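# Wash three ELISA plates in the WASHER and return them

## Task

Wash the ELISA plate sitting in each of the nests N1, N2 and N3, handling them in whatever order you like. For each plate: carry it from its nest to the carrier of the plate washer WASHER and set it flat in the carrier's pocket, inside the locators, facing either way. Release it, then press START (the bottom-row, leftmost key of the washer's keypad) and wait for the lamp to turn amber and afterwards green. If the lamp instead goes dark and then red, or you discover the plate is not properly seated, re-seat it and press START once more. Then carry the plate back to the same nest it came from and seat it there so that well A1 (the plate's cut-off corner) sits at the nest corner labelled A1. A plate counts only if it stays in place without the robot holding it; at the end, open the gripper and move the arm away.

## Robot and tools

Robot: one arm with a two-finger parallel gripper. The fingers extend along the gripper's own +z axis and close along its y axis. The reported end_effector_position is the point midway between the finger pads, roughly 1 cm back from the tips.

Frame: all poses use the scene frame. Its origin lies on the table surface beneath the arm base; +z is up, and +y is to the left when facing along +x. Positions are in metres; orientation is a quaternion written w first (qw, qx, qy, qz). The base may sit slightly tilted, and the printed hand position can be off, more so when reaching far. Motions often finish a centimetre or more away from the command, usually too low.

Row format (shared by execute_actions and move): 8 plain numbers [x, y, z, qw, qx, qy, qz, opening]. x, y, z and the quaternion are an absolute pose for the gripper in the scene frame, not an offset. opening runs from -1 (closed) to +1 (fully open, 0.094 m). To keep the gripper's orientation steady, repeat the same quaternion in every row rather than copying a possibly drifted one from the last result.

execute_actions(actions): actions is a list of actions; each action is a list of up to 15 rows, one per 1/30 s control step; if fewer rows are given the final row is held for the remaining steps. An empty list just returns state and images. An action is rejected if its target lies more than 0.6 m from the gripper's position at that action's start along any gripper axis; if the first action fails this test, or any action is malformed, nothing runs. Each step, the command is clipped to within 70 mm and 16 degrees of the measured pose, and the arm follows by damped inverse kinematics, favouring position over orientation. Far targets may need several actions.

move(target, speed, blocking): target is one row as above (absolute pose plus opening; the opening is sent when the move begins). The gripper travels a straight path there lasting 0.5 to 10 s, taking the shorter rotation. speed is the path's top speed in m/s, 0.002 to 0.5 (default 0.25); rotation is capped at twice that in rad/s. The path ignores obstacles, and faster contact or a target set deeper past contact means a harder hit. The result adds a move: line: done (settled near target), or off_target, moving, held, fault, plus limits such as paced (pose clipped) or held (some steps blocked; the arm may then speed up sharply). With blocking=false the call returns after 0.5 s while the arm keeps going; until a result shows the move ended, further moves and execute_actions are refused, so use wait or stop first.

wait(seconds): 0 to 10 s; lets the scene run with the last command held and returns early if a running move ends.

stop(): brakes a running move; faster motion needs more room to stop. Fingers continue their motion.

zoom_image(camera, region): camera is one of cam_head_left, cam_head_right, cam_high, cam_low, cam_wrist; region is [x0, y0, x1, y1] in image pixels from the top-left, at most 504 by 504. It gives a closer look at the latest image.

finished_scene(scene): pass the current scene's number to end it for good; the reply tells whether the task succeeded and gives the next task. Only call it once all plates are back, seated, released, and the arm is clear. Replying without any tool call ends everything.

Results: a state line with end_effector_position and end_effector_quat_wxyz; Joint positions and Joint velocities for waist, shoulder, elbow, wrist pitch, wrist yaw, wrist roll (rad, rad/s) and finger gap (m, m/s). Joint ranges: waist -2.618 to 3.054, shoulder 0.000 to 3.142, elbow 0.000 to 3.142, wrist pitch -1.571 to 1.571, wrist yaw -1.571 to 1.571, wrist roll -2.094 to 2.094. Hand target shows the pose currently being driven toward. grip_measured is the measured opening on the command scale (readings may be off by about 1 mm throughout). A pose unreachable line means the clearance check (which treats the base mount as part of the arm) altered or blocked the command. FAULT and OVER-TEMPERATURE FAULT lines report stops; MOTOR HOT warns from 75 °C, 90 °C stops the arm 10 s, 100 °C drops it.

Gripping: to hold a plate, command an opening below grip_measured, about 0.03 lower for a firm grip; pads push up to roughly 50-62 N. Brief tugs on held parts or pushes on loose items may occur.

Cameras: five 504x504 views, given in order cam_head_left, cam_head_right, cam_high, cam_low, cam_wrist, with calibration supplied.

Task hints: the washer cannot detect a plate, so verify seating visually. Well A1 is the cut-off corner. START is the bottom row's leftmost keypad key; press it with the gripper, gently. Watch the lamp for amber then green. The bottle stand behind the washer is loose; avoid bumping it. Never let anything fall or be knocked off the table, avoid slams and hard presses, and keep moves smooth and short.

Each tool is called after "Request:" as name(argument=value, ...), one argument or row to a line, values as JSON.

## Session

Request:
execute_actions(
  actions=[],
)

Scene clock: 0.00 s.
end_effector_position=(+0.1699, +0.5523, +0.2229) grip_measured=+1.000 end_effector_quat_wxyz=(+0.474, -0.166, +0.860, -0.091)
Joint positions: [ 1.411  1.638  2.219 -1.272  0.859  1.057  0.094]
Joint velocities: [-0.002  0.012 -0.007 -0.066 -0.066 -0.051  0.   ]
Motor temperatures (°C, as the motors report them): [27 33 27 27 27 26]
Hand target: +0.172, +0.553, +0.238; +0.488, -0.156, +0.855, -0.081
camera_calibration (this result's frames):
cam_wrist: T_world_to_cam=[[0.19652, -0.929532, 0.31201, 0.408382], [-0.891268, -0.301985, -0.3383, 0.401114], [0.408683, -0.211602, -0.887808, 0.371068], [0, 0, 0, 1]] pos_world=[0.125596, 0.579253, 0.337715]

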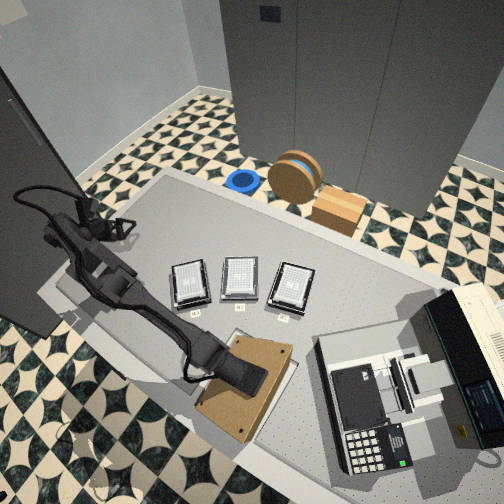

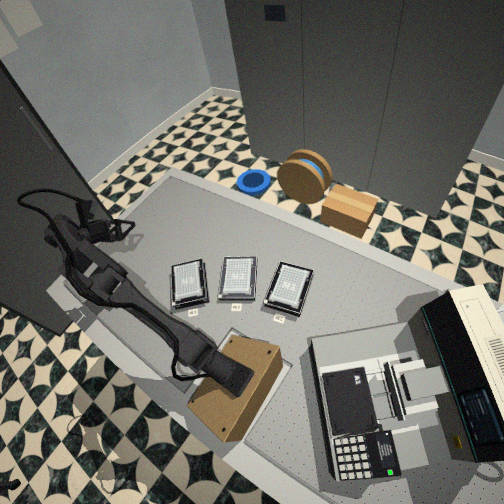

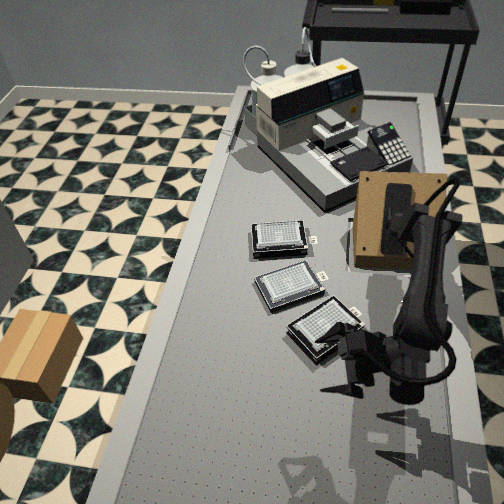

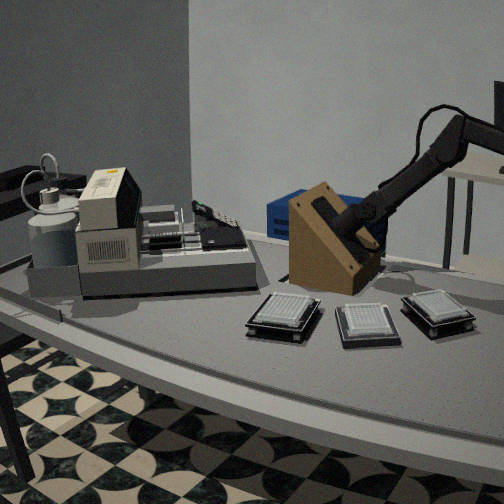

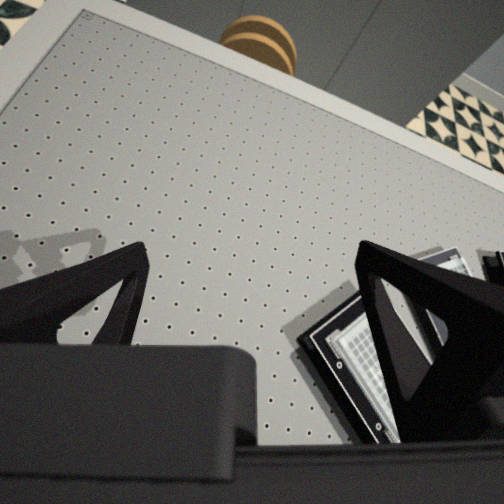

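Request:
move(
  target=[0.183,0.332,0.13,0,-0.342,0.94,0,1],
)

Scene clock: 14.03 s.
end_effector_position=(+0.1806, +0.3319, +0.1317) grip_measured=+1.000 end_effector_quat_wxyz=(-0.006, -0.341, +0.940, +0.009)
Joint positions: [ 0.493  1.306  1.244 -1.115 -0.704 -0.049  0.094]
Joint velocities: [-0.012 -0.002  0.002 -0.007 -0.022 -0.081  0.   ]
Motor temperatures (°C, as the motors report them): [27 39 29 27 28 26]
Hand target: +0.183, +0.329, +0.134; -0.006, -0.334, +0.942, +0.009
Off the commanded pose: 0.003 m, 1 deg.
move: done
camera_calibration (this result's frames):
cam_wrist: T_world_to_cam=[[0.638648, -0.769267, -0.0189269, 0.140349], [-0.621358, -0.53005, 0.577027, 0.219652], [-0.45392, -0.356757, -0.816505, 0.433713], [0, 0, 0, 1]] pos_world=[0.24372, 0.379123, 0.23004]

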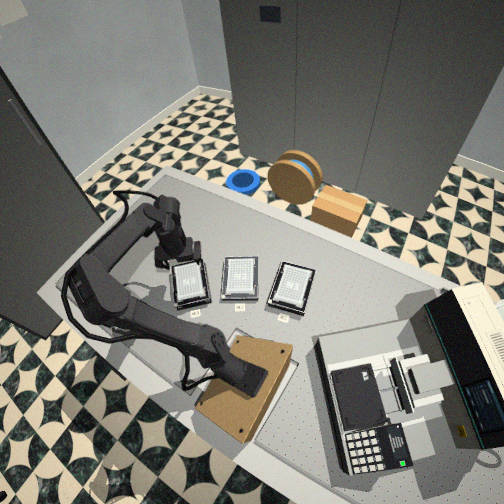

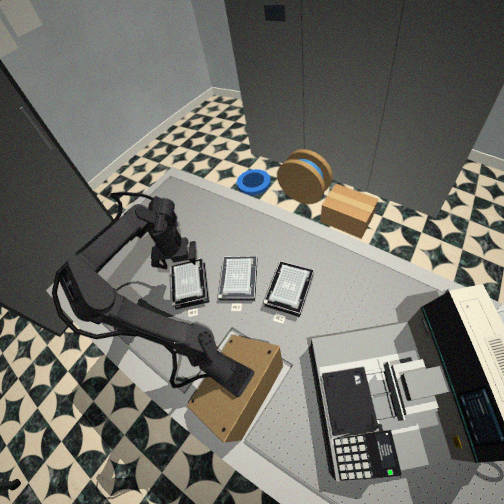

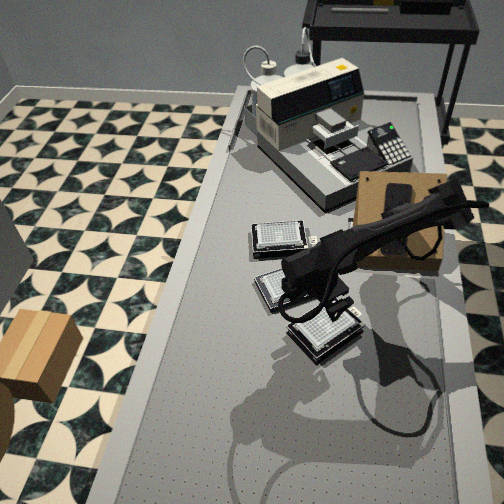

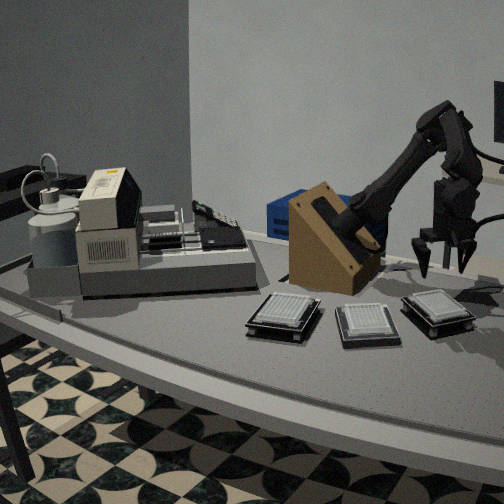

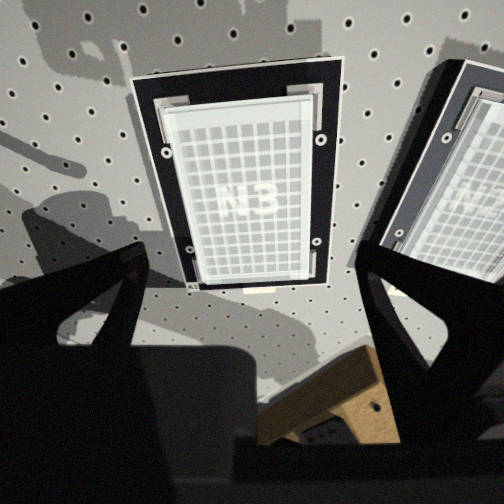

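Request:
move(
  target=[0.171,0.324,0.072,0,-0.383,0.924,0,1],
  speed=0.06,
)

Scene clock: 19.50 s.
end_effector_position=(+0.1678, +0.3194, +0.0696) grip_measured=+1.000 end_effector_quat_wxyz=(-0.014, -0.377, +0.926, -0.005)
Joint positions: [ 0.666  1.306  1.041 -0.822 -0.61   0.053  0.094]
Joint velocities: [-0.007  0.007 -0.017 -0.022  0.007 -0.007  0.   ]
Motor temperatures (°C, as the motors report them): [27 38 29 27 28 26]
Hand target: +0.170, +0.323, +0.072; +0.000, -0.384, +0.923, -0.002
Off the commanded pose: 0.006 m, 2 deg.
move: done
camera_calibration (this result's frames):
cam_wrist: T_world_to_cam=[[0.696141, -0.717905, 0.000139276, 0.110372], [-0.575847, -0.558274, 0.59727, 0.240794], [-0.428705, -0.415864, -0.80204, 0.386387], [0, 0, 0, 1]] pos_world=[0.227472, 0.37435, 0.166064]

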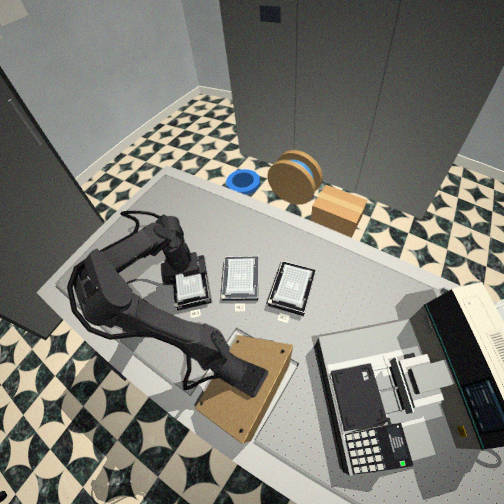

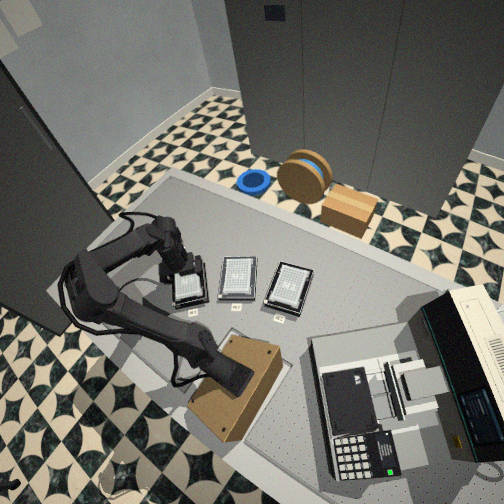

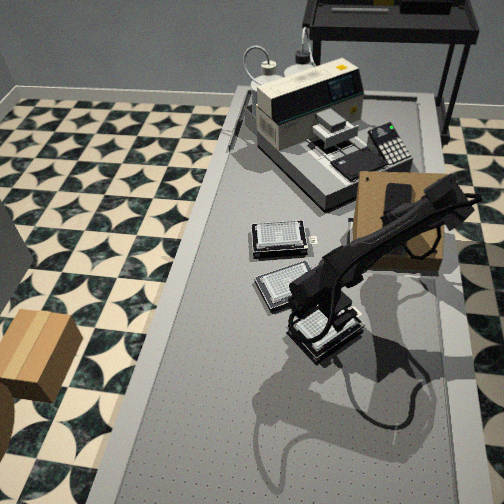

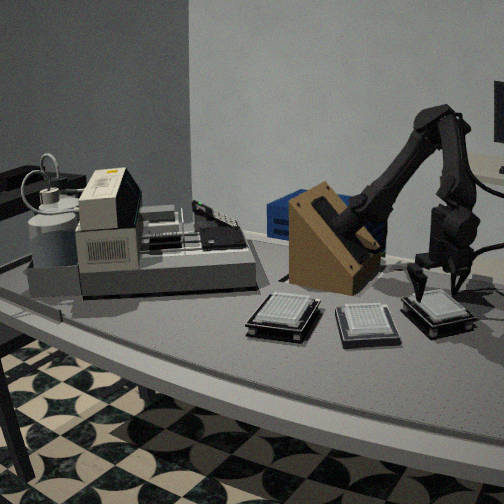

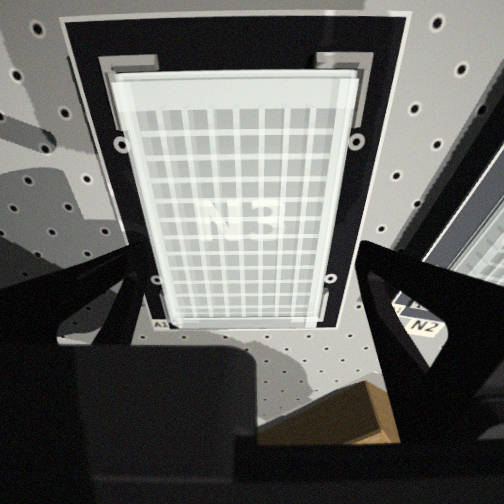

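Request:
move(
  target=[0.169,0.331,0.074,0,-0.393,0.9195,0,1],
  speed=0.03,
)

Request:
move(
  target=[0.170,0.3305,0.057,0,-0.393,0.9195,0,1],
  speed=0.03,
)

Scene clock: 25.30 s.
end_effector_position=(+0.1647, +0.3209, +0.0678) grip_measured=+1.000 end_effector_quat_wxyz=(-0.017, -0.382, +0.924, -0.005)
Joint positions: [ 0.68   1.306  1.041 -0.821 -0.607  0.053  0.094]
Joint velocities: [-0.017 -0.012 -0.017 -0.007  0.037  0.022  0.   ]
Motor temperatures (°C, as the motors report them): [27 37 29 27 28 26]
Hand target: +0.169, +0.331, +0.074; -0.000, -0.393, +0.920, -0.000
Off the commanded pose: 0.013 m, 2 deg.
move: off_target
camera_calibration (this result's frames):
cam_wrist: T_world_to_cam=[[0.703263, -0.710921, -0.00357345, 0.110473], [-0.566174, -0.563102, 0.601966, 0.240556], [-0.429962, -0.421318, -0.798514, 0.385955], [0, 0, 0, 1]] pos_world=[0.224451, 0.376605, 0.163779]

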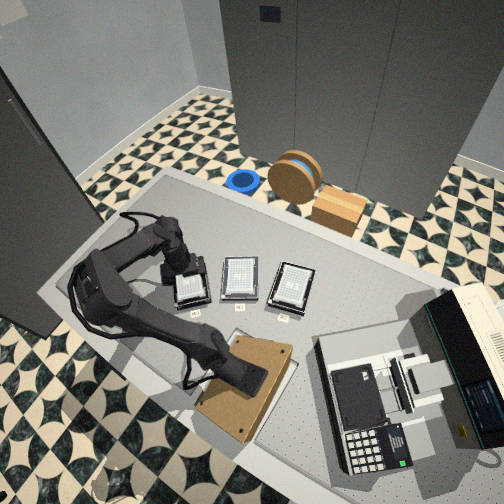

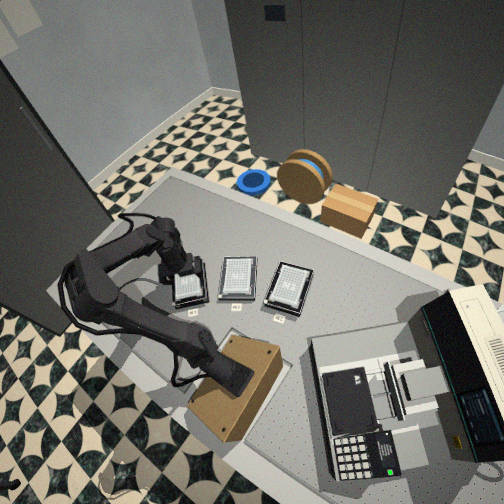

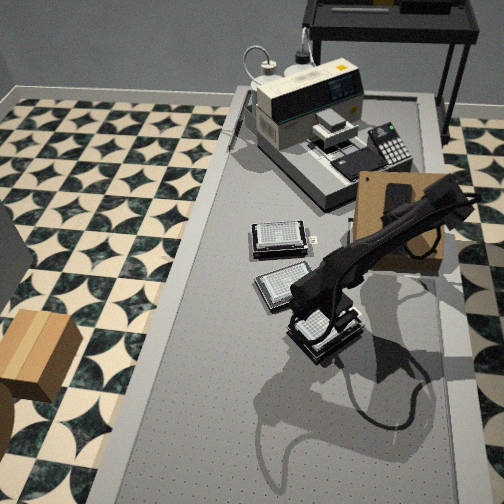

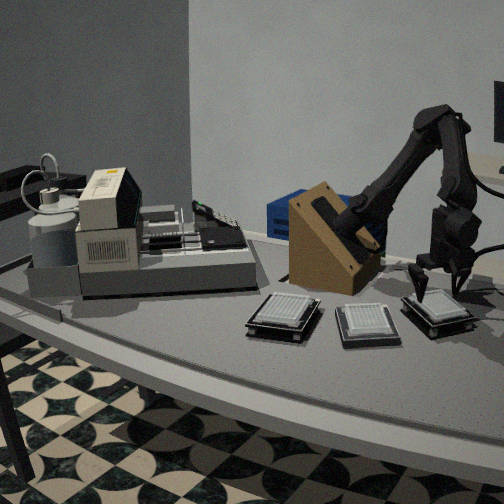

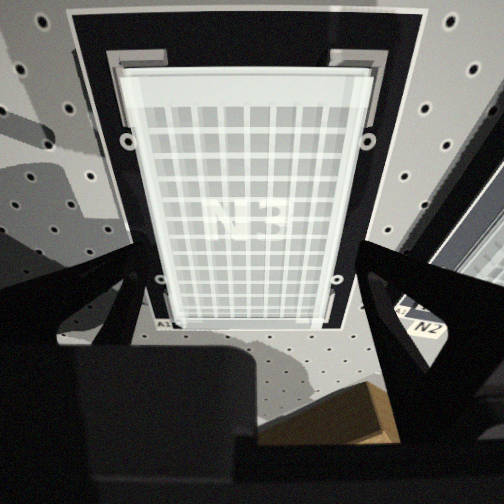

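Scene clock: 26.37 s.
end_effector_position=(+0.1667, +0.3337, +0.0629) grip_measured=+1.000 end_effector_quat_wxyz=(-0.000, -0.396, +0.918, +0.003)
Joint positions: [ 0.716  1.306  1.041 -0.755 -0.587  0.085  0.094]
Joint velocities: [-0.007  0.017  0.017  0.037 -0.037  0.007  0.   ]
Motor temperatures (°C, as the motors report them): [27 37 29 27 28 26]
Hand target: +0.170, +0.330, +0.057; +0.000, -0.393, +0.919, -0.001
Off the commanded pose: 0.007 m, 1 deg.
move: done
camera_calibration (this result's frames):
cam_wrist: T_world_to_cam=[[0.725075, -0.688654, -0.00472707, 0.107129], [-0.563003, -0.596704, 0.571814, 0.2645], [-0.396603, -0.411947, -0.820369, 0.380992], [0, 0, 0, 1]] pos_world=[0.22234, 0.388552, 0.161815]

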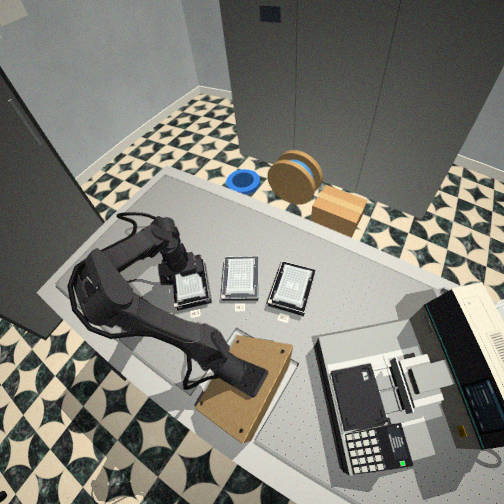

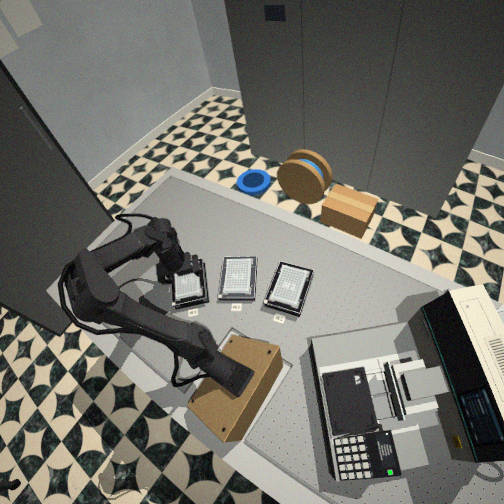

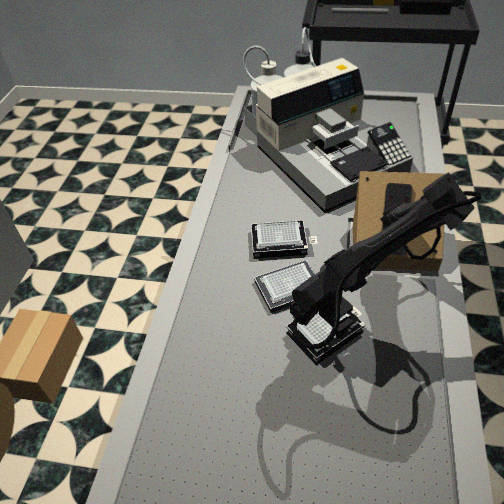

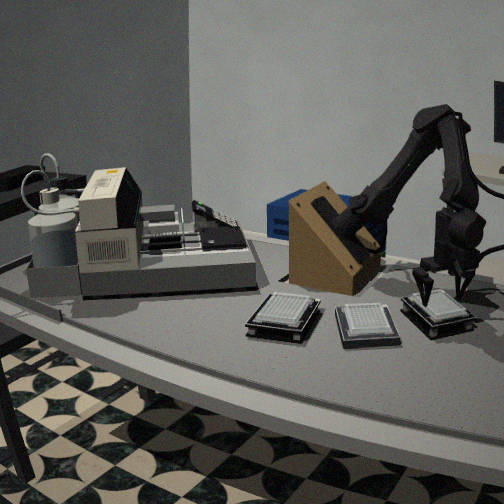

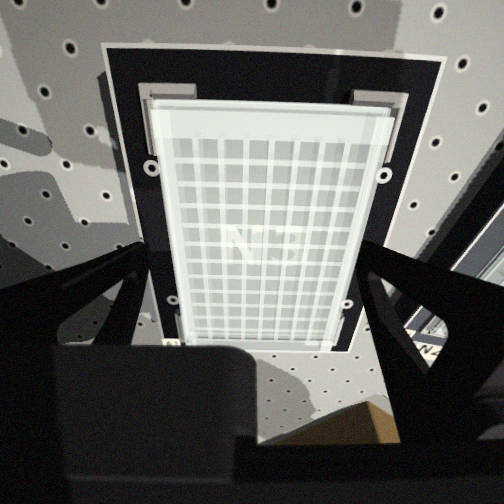

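Retry with a longer descent.

Request:
move(
  target=[0.169,0.328,0.11,0,-0.386,0.9225,0,1],
  speed=0.06,
)

Request:
move(
  target=[0.170,0.329,0.055,0,-0.386,0.9225,0,1],
  speed=0.04,
)

Scene clock: 34.07 s.
end_effector_position=(+0.1666, +0.3200, +0.0963) grip_measured=+1.000 end_effector_quat_wxyz=(-0.020, -0.378, +0.926, -0.005)
Joint positions: [ 0.601  1.286  1.112 -0.97  -0.643 -0.029  0.094]
Joint velocities: [ 0.002 -0.002  0.012 -0.037 -0.007 -0.037  0.   ]
Motor temperatures (°C, as the motors report them): [27 36 28 27 27 26]
Hand target: +0.170, +0.329, +0.110; -0.000, -0.385, +0.923, +0.002
Off the commanded pose: 0.016 m, 3 deg.
move: off_target
camera_calibration (this result's frames):
cam_wrist: T_world_to_cam=[[0.696972, -0.717088, -0.00385994, 0.111673], [-0.568712, -0.556022, 0.60614, 0.221768], [-0.436802, -0.420268, -0.795348, 0.409636], [0, 0, 0, 1]] pos_world=[0.22722, 0.375544, 0.191811]

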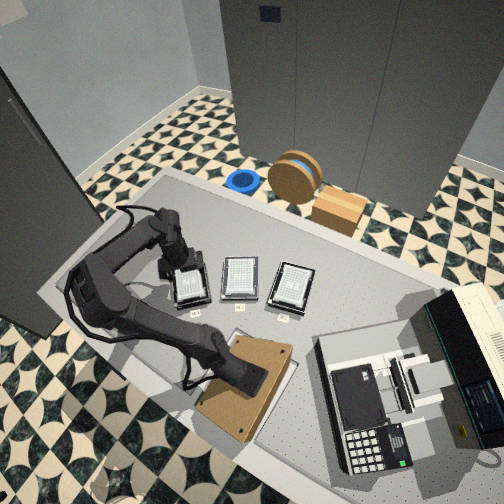

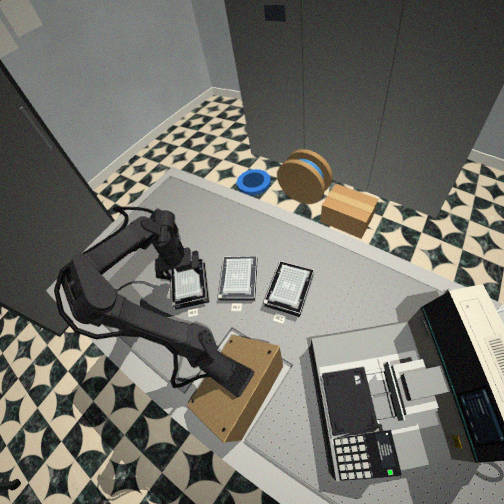

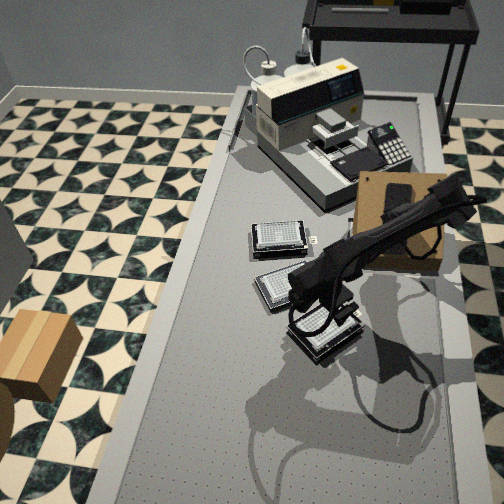

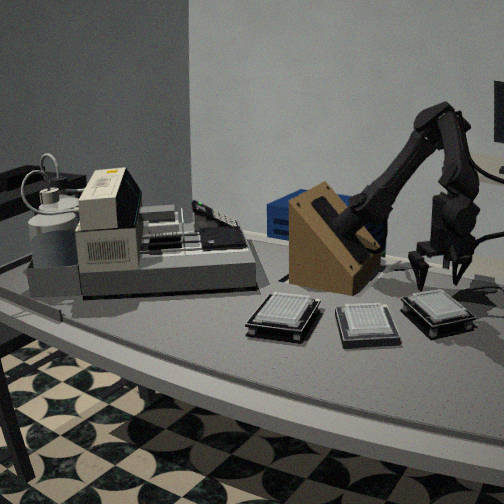

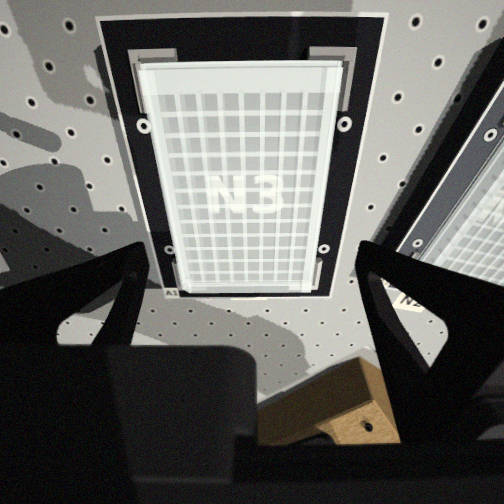

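Scene clock: 35.60 s.
end_effector_position=(+0.1658, +0.3289, +0.0582) grip_measured=+1.000 end_effector_quat_wxyz=(-0.005, -0.387, +0.922, +0.000)
Joint positions: [ 0.719  1.311  1.023 -0.743 -0.585  0.102  0.094]
Joint velocities: [-0.007 -0.002  0.007  0.007 -0.022 -0.022  0.   ]
Motor temperatures (°C, as the motors report them): [27 36 28 27 27 26]
Hand target: +0.169, +0.328, +0.055; +0.000, -0.387, +0.922, -0.002
Off the commanded pose: 0.005 m, 1 deg.
move: done
camera_calibration (this result's frames):
cam_wrist: T_world_to_cam=[[0.711418, -0.702763, -0.00278204, 0.111244], [-0.57127, -0.580603, 0.58013, 0.259417], [-0.409309, -0.411126, -0.814519, 0.376267], [0, 0, 0, 1]] pos_world=[0.223065, 0.383489, 0.156291]

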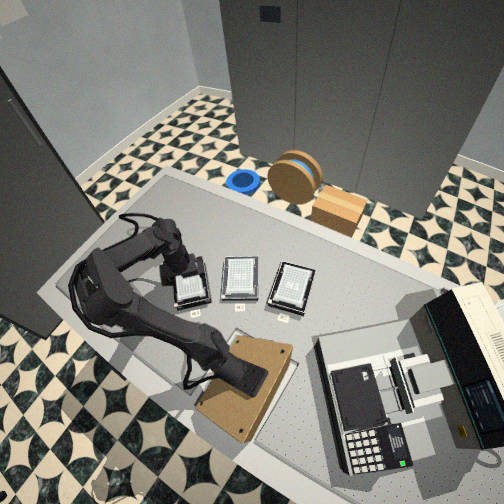

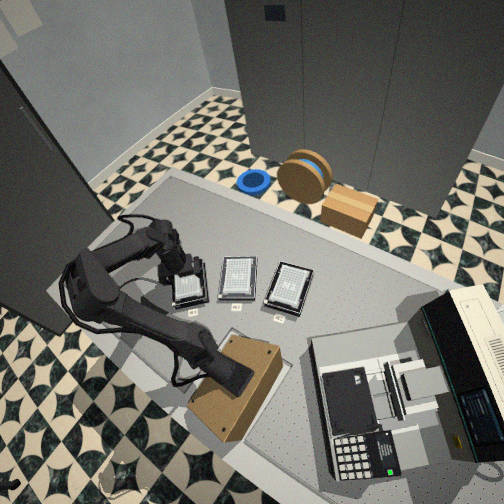

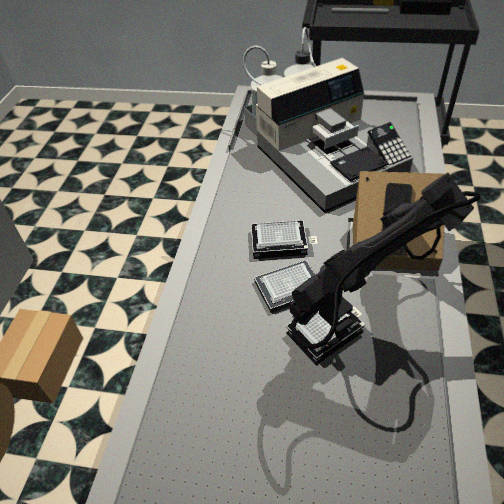

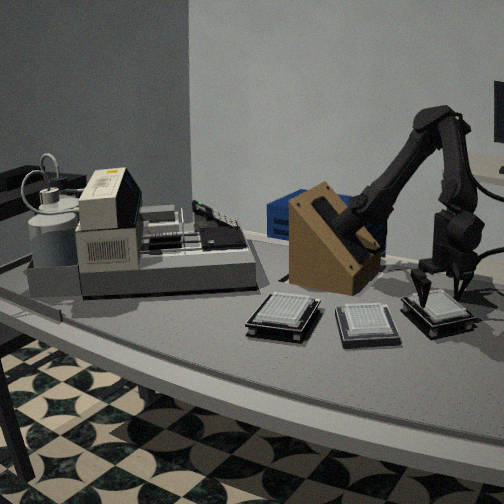

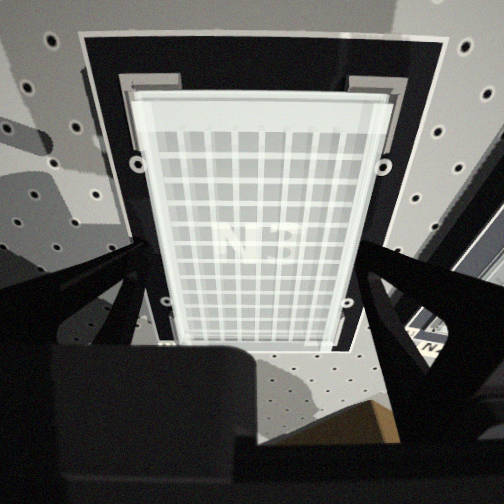

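Goal measured (0.1685,0.326,0.053).

Request:
move(
  target=[0.1725,0.326,0.050,0,-0.381,0.9245,0,1],
  speed=0.02,
)

Scene clock: 38.87 s.
end_effector_position=(+0.1684, +0.3261, +0.0525) grip_measured=+1.000 end_effector_quat_wxyz=(-0.006, -0.382, +0.924, -0.001)
Joint positions: [ 0.719  1.327  1.012 -0.719 -0.584  0.111  0.094]
Joint velocities: [ 0.002  0.012  0.012 -0.037 -0.037 -0.007  0.   ]
Motor temperatures (°C, as the motors report them): [27 36 28 27 27 26]
Hand target: +0.172, +0.326, +0.050; -0.000, -0.381, +0.925, +0.000
Off the commanded pose: 0.005 m, 1 deg.
move: done
camera_calibration (this result's frames):
cam_wrist: T_world_to_cam=[[0.703496, -0.710696, -0.00201252, 0.111316], [-0.577011, -0.572814, 0.582188, 0.260854], [-0.414911, -0.408406, -0.813052, 0.371577], [0, 0, 0, 1]] pos_world=[0.226377, 0.380287, 0.150469]

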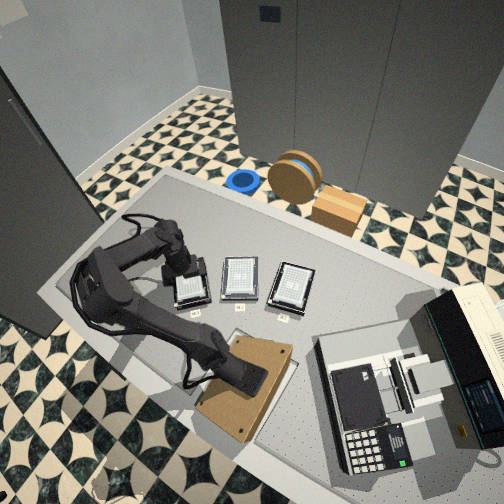

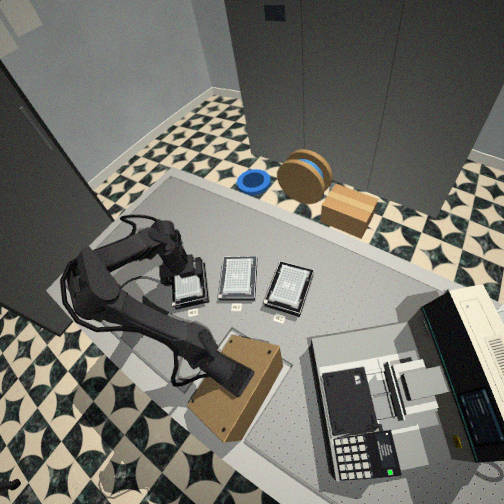

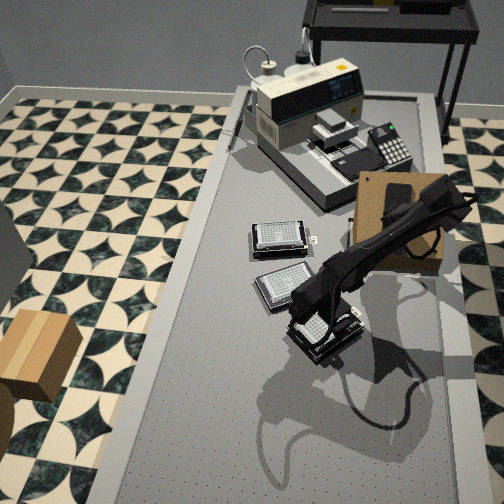

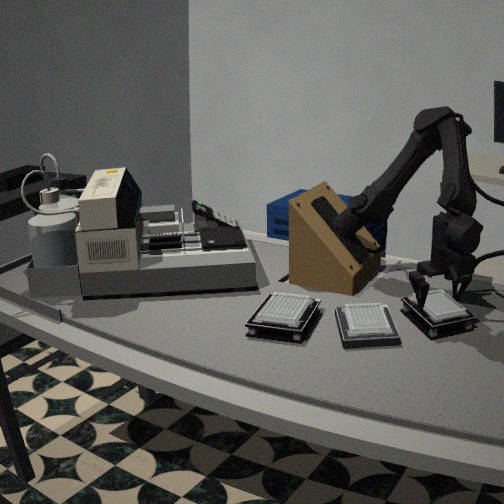

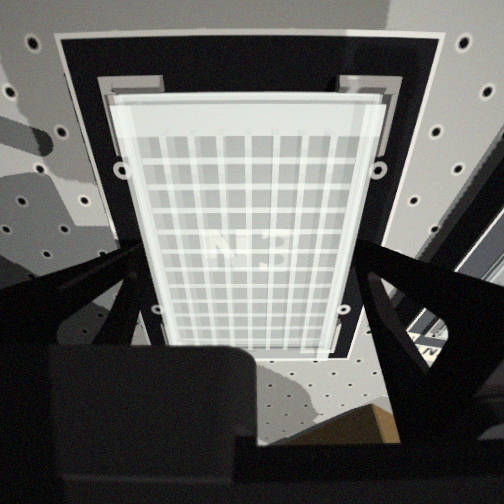

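Request:
move(
  target=[0.1725,0.326,0.050,0,-0.381,0.9245,0,0.71],
  speed=0.02,
)

Request:
move(
  target=[0.171,0.328,0.13,0,-0.381,0.9245,0,0.71],
  speed=0.07,
)

Request:
move(
  target=[0.29,-0.13,0.19,0,0.819,0.574,0,0.71],
  speed=0.3,
)

Request:
move(
  target=[0.108,-0.293,0.18,0,0.937,0.35,0,0.71],
  speed=0.15,
)

Scene clock: 51.57 s.
end_effector_position=(+0.1685, +0.3265, +0.0525) grip_measured=+0.755 end_effector_quat_wxyz=(-0.005, -0.382, +0.924, +0.000)
Joint positions: [ 0.719  1.327  1.012 -0.717 -0.585  0.111  0.082]
Joint velocities: [ 0.002 -0.007 -0.017 -0.007  0.022  0.037  0.   ]
Motor temperatures (°C, as the motors report them): [27 36 28 27 27 26]
Hand target: +0.172, +0.326, +0.050; -0.000, -0.381, +0.925, -0.000
Off the commanded pose: 0.005 m, 1 deg.
move: done
camera_calibration (this result's frames):
cam_wrist: T_world_to_cam=[[0.703815, -0.710378, -0.00292138, 0.111379], [-0.576869, -0.57393, 0.581228, 0.261504], [-0.414568, -0.407392, -0.813735, 0.371405], [0, 0, 0, 1]] pos_world=[0.226436, 0.380514, 0.150558]

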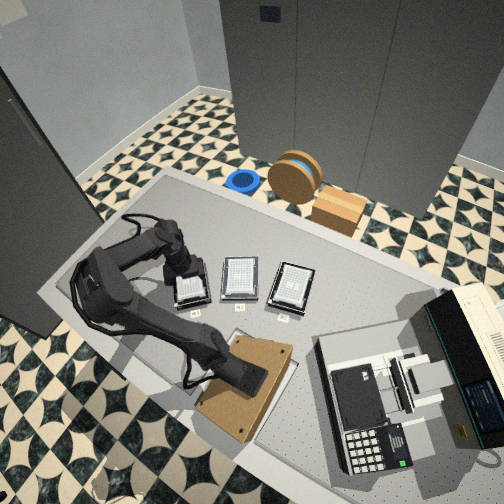

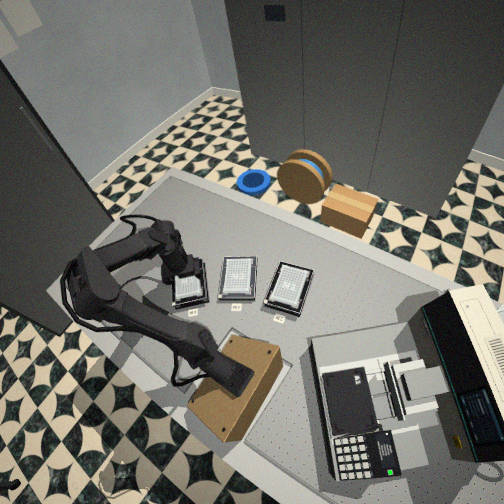

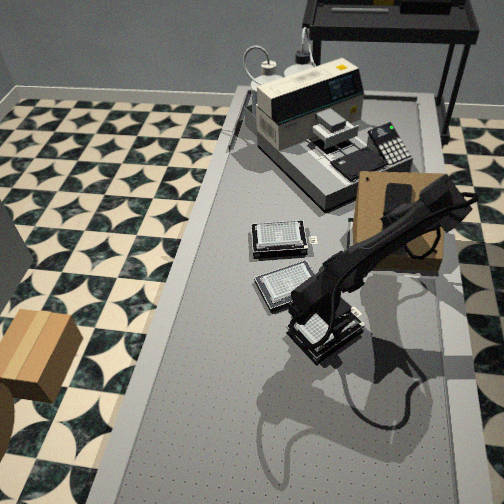

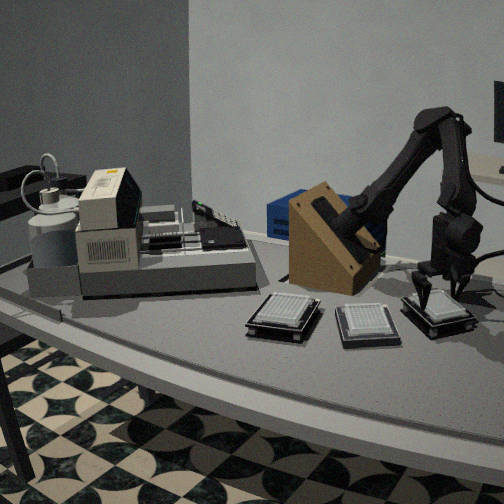

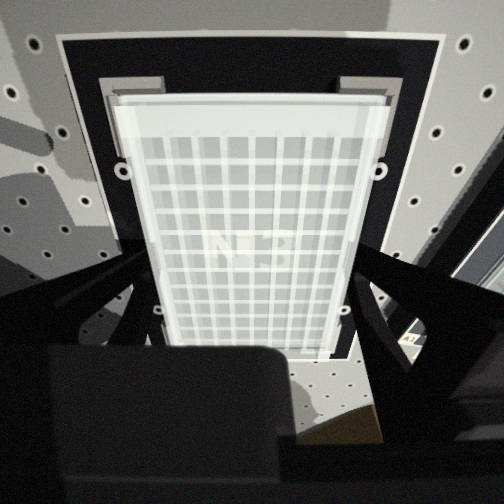

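Scene clock: 53.27 s.
end_effector_position=(+0.1700, +0.3210, +0.1159) grip_measured=+0.755 end_effector_quat_wxyz=(-0.021, -0.372, +0.928, -0.004)
Joint positions: [ 0.541  1.29   1.176 -1.075 -0.67  -0.088  0.082]
Joint velocities: [ 0.002  0.012 -0.012  0.037 -0.051 -0.037 -0.001]
Motor temperatures (°C, as the motors report them): [27 36 28 27 27 26]
Hand target: +0.172, +0.329, +0.130; -0.000, -0.380, +0.925, +0.002
Off the commanded pose: 0.016 m, 3 deg.
move: off_target
camera_calibration (this result's frames):
cam_wrist: T_world_to_cam=[[0.687899, -0.725773, -0.00696758, 0.114767], [-0.57396, -0.549833, 0.606839, 0.211197], [-0.444259, -0.413445, -0.794794, 0.426091], [0, 0, 0, 1]] pos_world=[0.231565, 0.375583, 0.211292]

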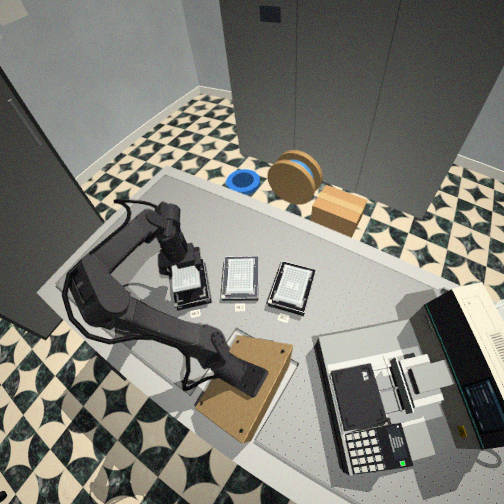

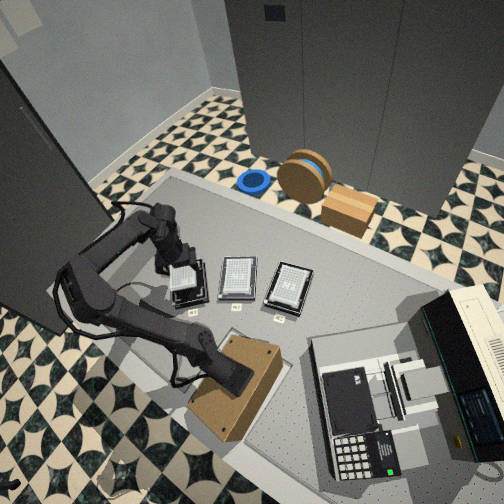

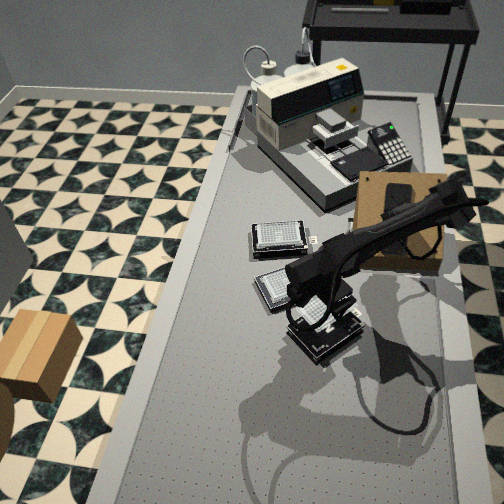

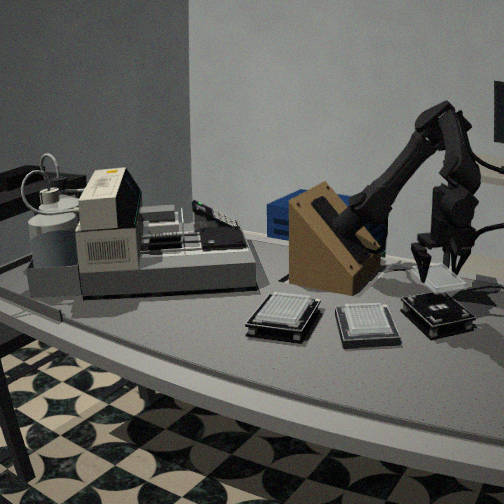

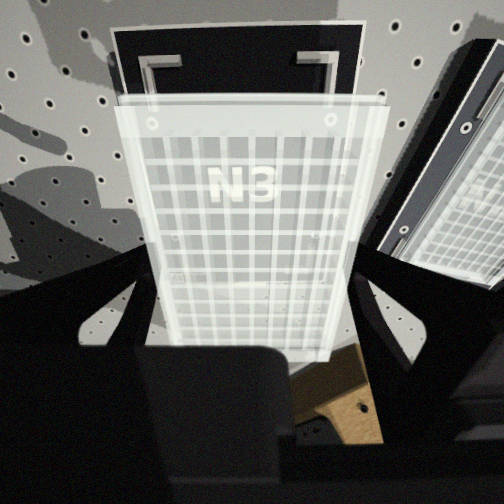

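Scene clock: 58.33 s.
end_effector_position=(+0.2904, -0.1171, +0.1779) grip_measured=+0.755 end_effector_quat_wxyz=(-0.023, +0.813, +0.582, +0.011)
Joint positions: [-0.704  2.502  1.589 -1.298 -0.564  1.015  0.082]
Joint velocities: [ 0.012  0.002  0.002 -0.051  0.022  0.037 -0.   ]
Motor temperatures (°C, as the motors report them): [28 35 29 27 27 26]
Hand target: +0.290, -0.123, +0.188; -0.015, +0.818, +0.575, +0.010
Off the commanded pose: 0.018 m, 3 deg.
move: off_target; limits=paced
camera_calibration (this result's frames):
cam_wrist: T_world_to_cam=[[-0.945618, 0.324289, 0.0253533, 0.305967], [0.271913, 0.745299, 0.608763, -0.0925502], [0.178519, 0.582552, -0.792947, 0.283267], [0, 0, 0, 1]] pos_world=[0.263925, -0.195262, 0.2732]

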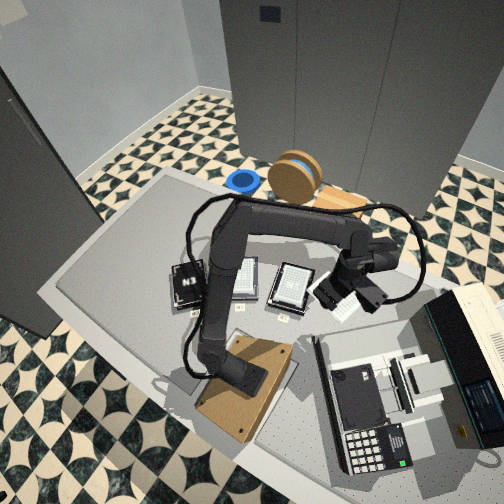

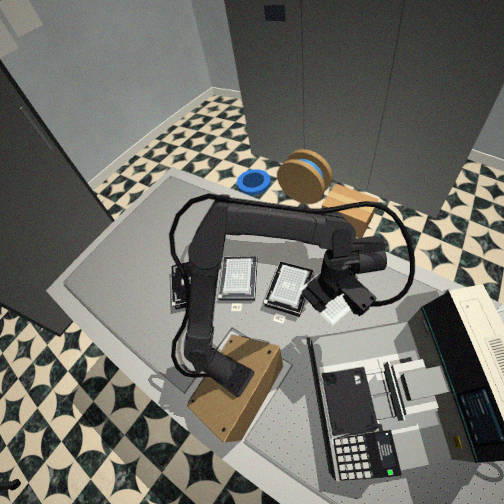

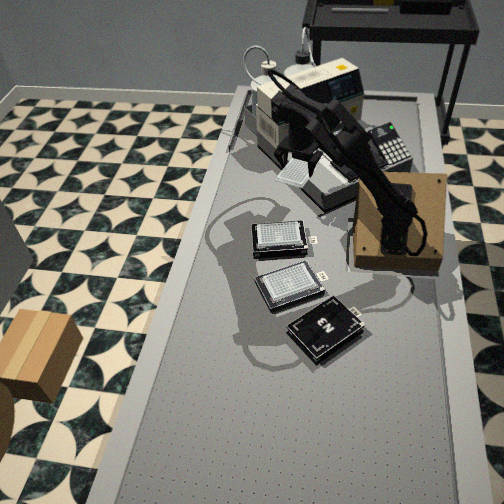

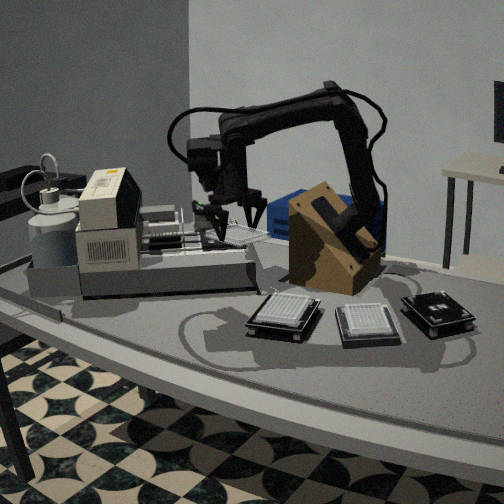

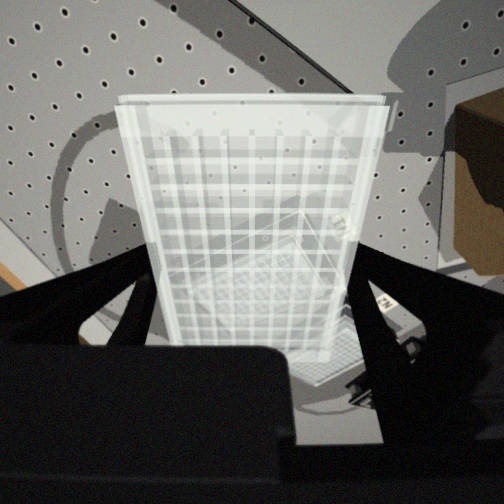

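Scene clock: 60.50 s.
end_effector_position=(+0.1130, -0.2823, +0.1718) grip_measured=+0.755 end_effector_quat_wxyz=(-0.016, +0.934, +0.357, +0.016)
Joint positions: [-1.282  2.837  1.699 -1.23  -0.196  1.071  0.082]
Joint velocities: [-0.007 -0.007  0.012 -0.007 -0.037 -0.051 -0.   ]
Motor temperatures (°C, as the motors report them): [28 36 29 27 27 26]
Hand target: +0.112, -0.290, +0.180; -0.003, +0.935, +0.355, +0.007
Off the commanded pose: 0.014 m, 3 deg.
move: off_target
camera_calibration (this result's frames):
cam_wrist: T_world_to_cam=[[-0.66371, 0.747731, 0.0196759, 0.280646], [0.603, 0.519308, 0.605566, -0.0181127], [0.442582, 0.413785, -0.795552, 0.329215], [0, 0, 0, 1]] pos_world=[0.0514846, -0.336666, 0.267354]

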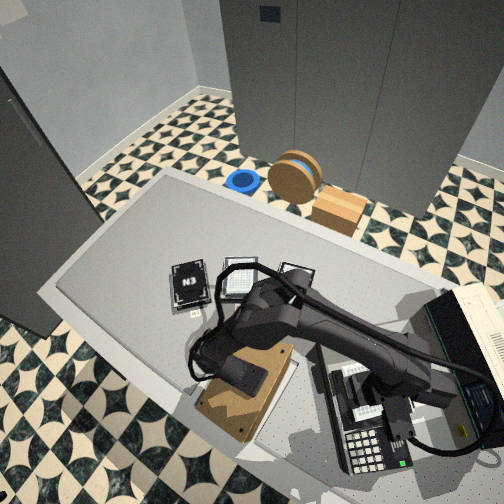

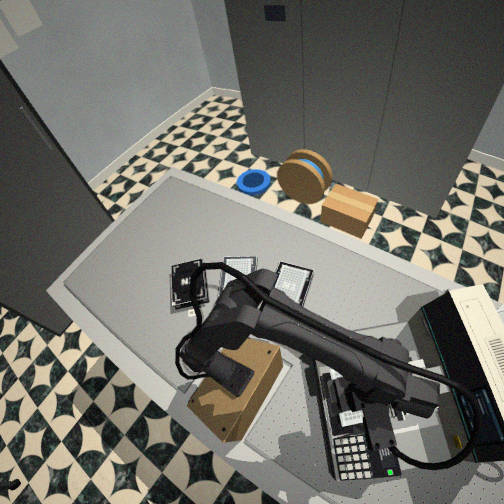

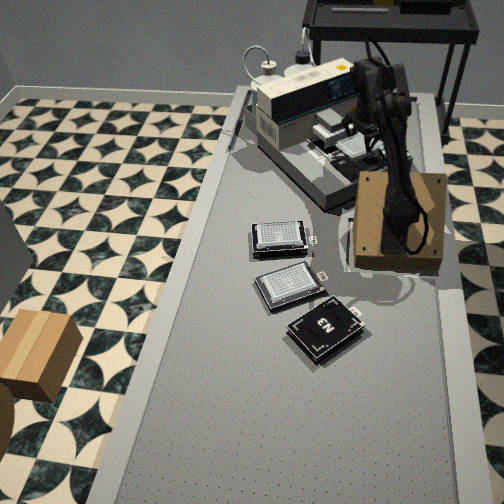

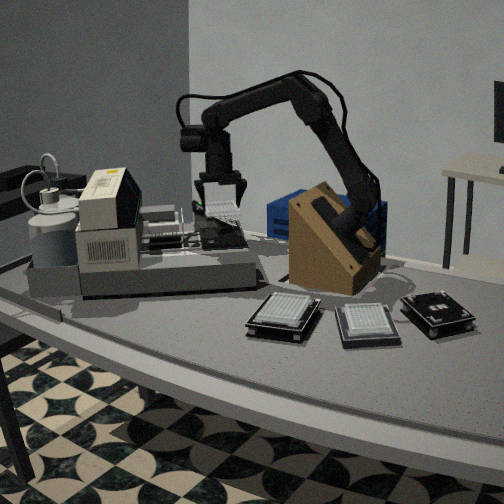

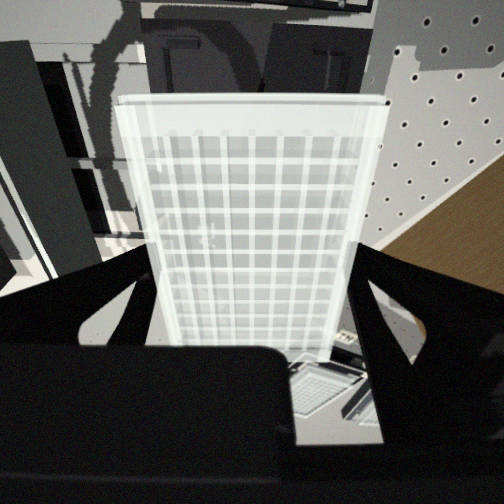

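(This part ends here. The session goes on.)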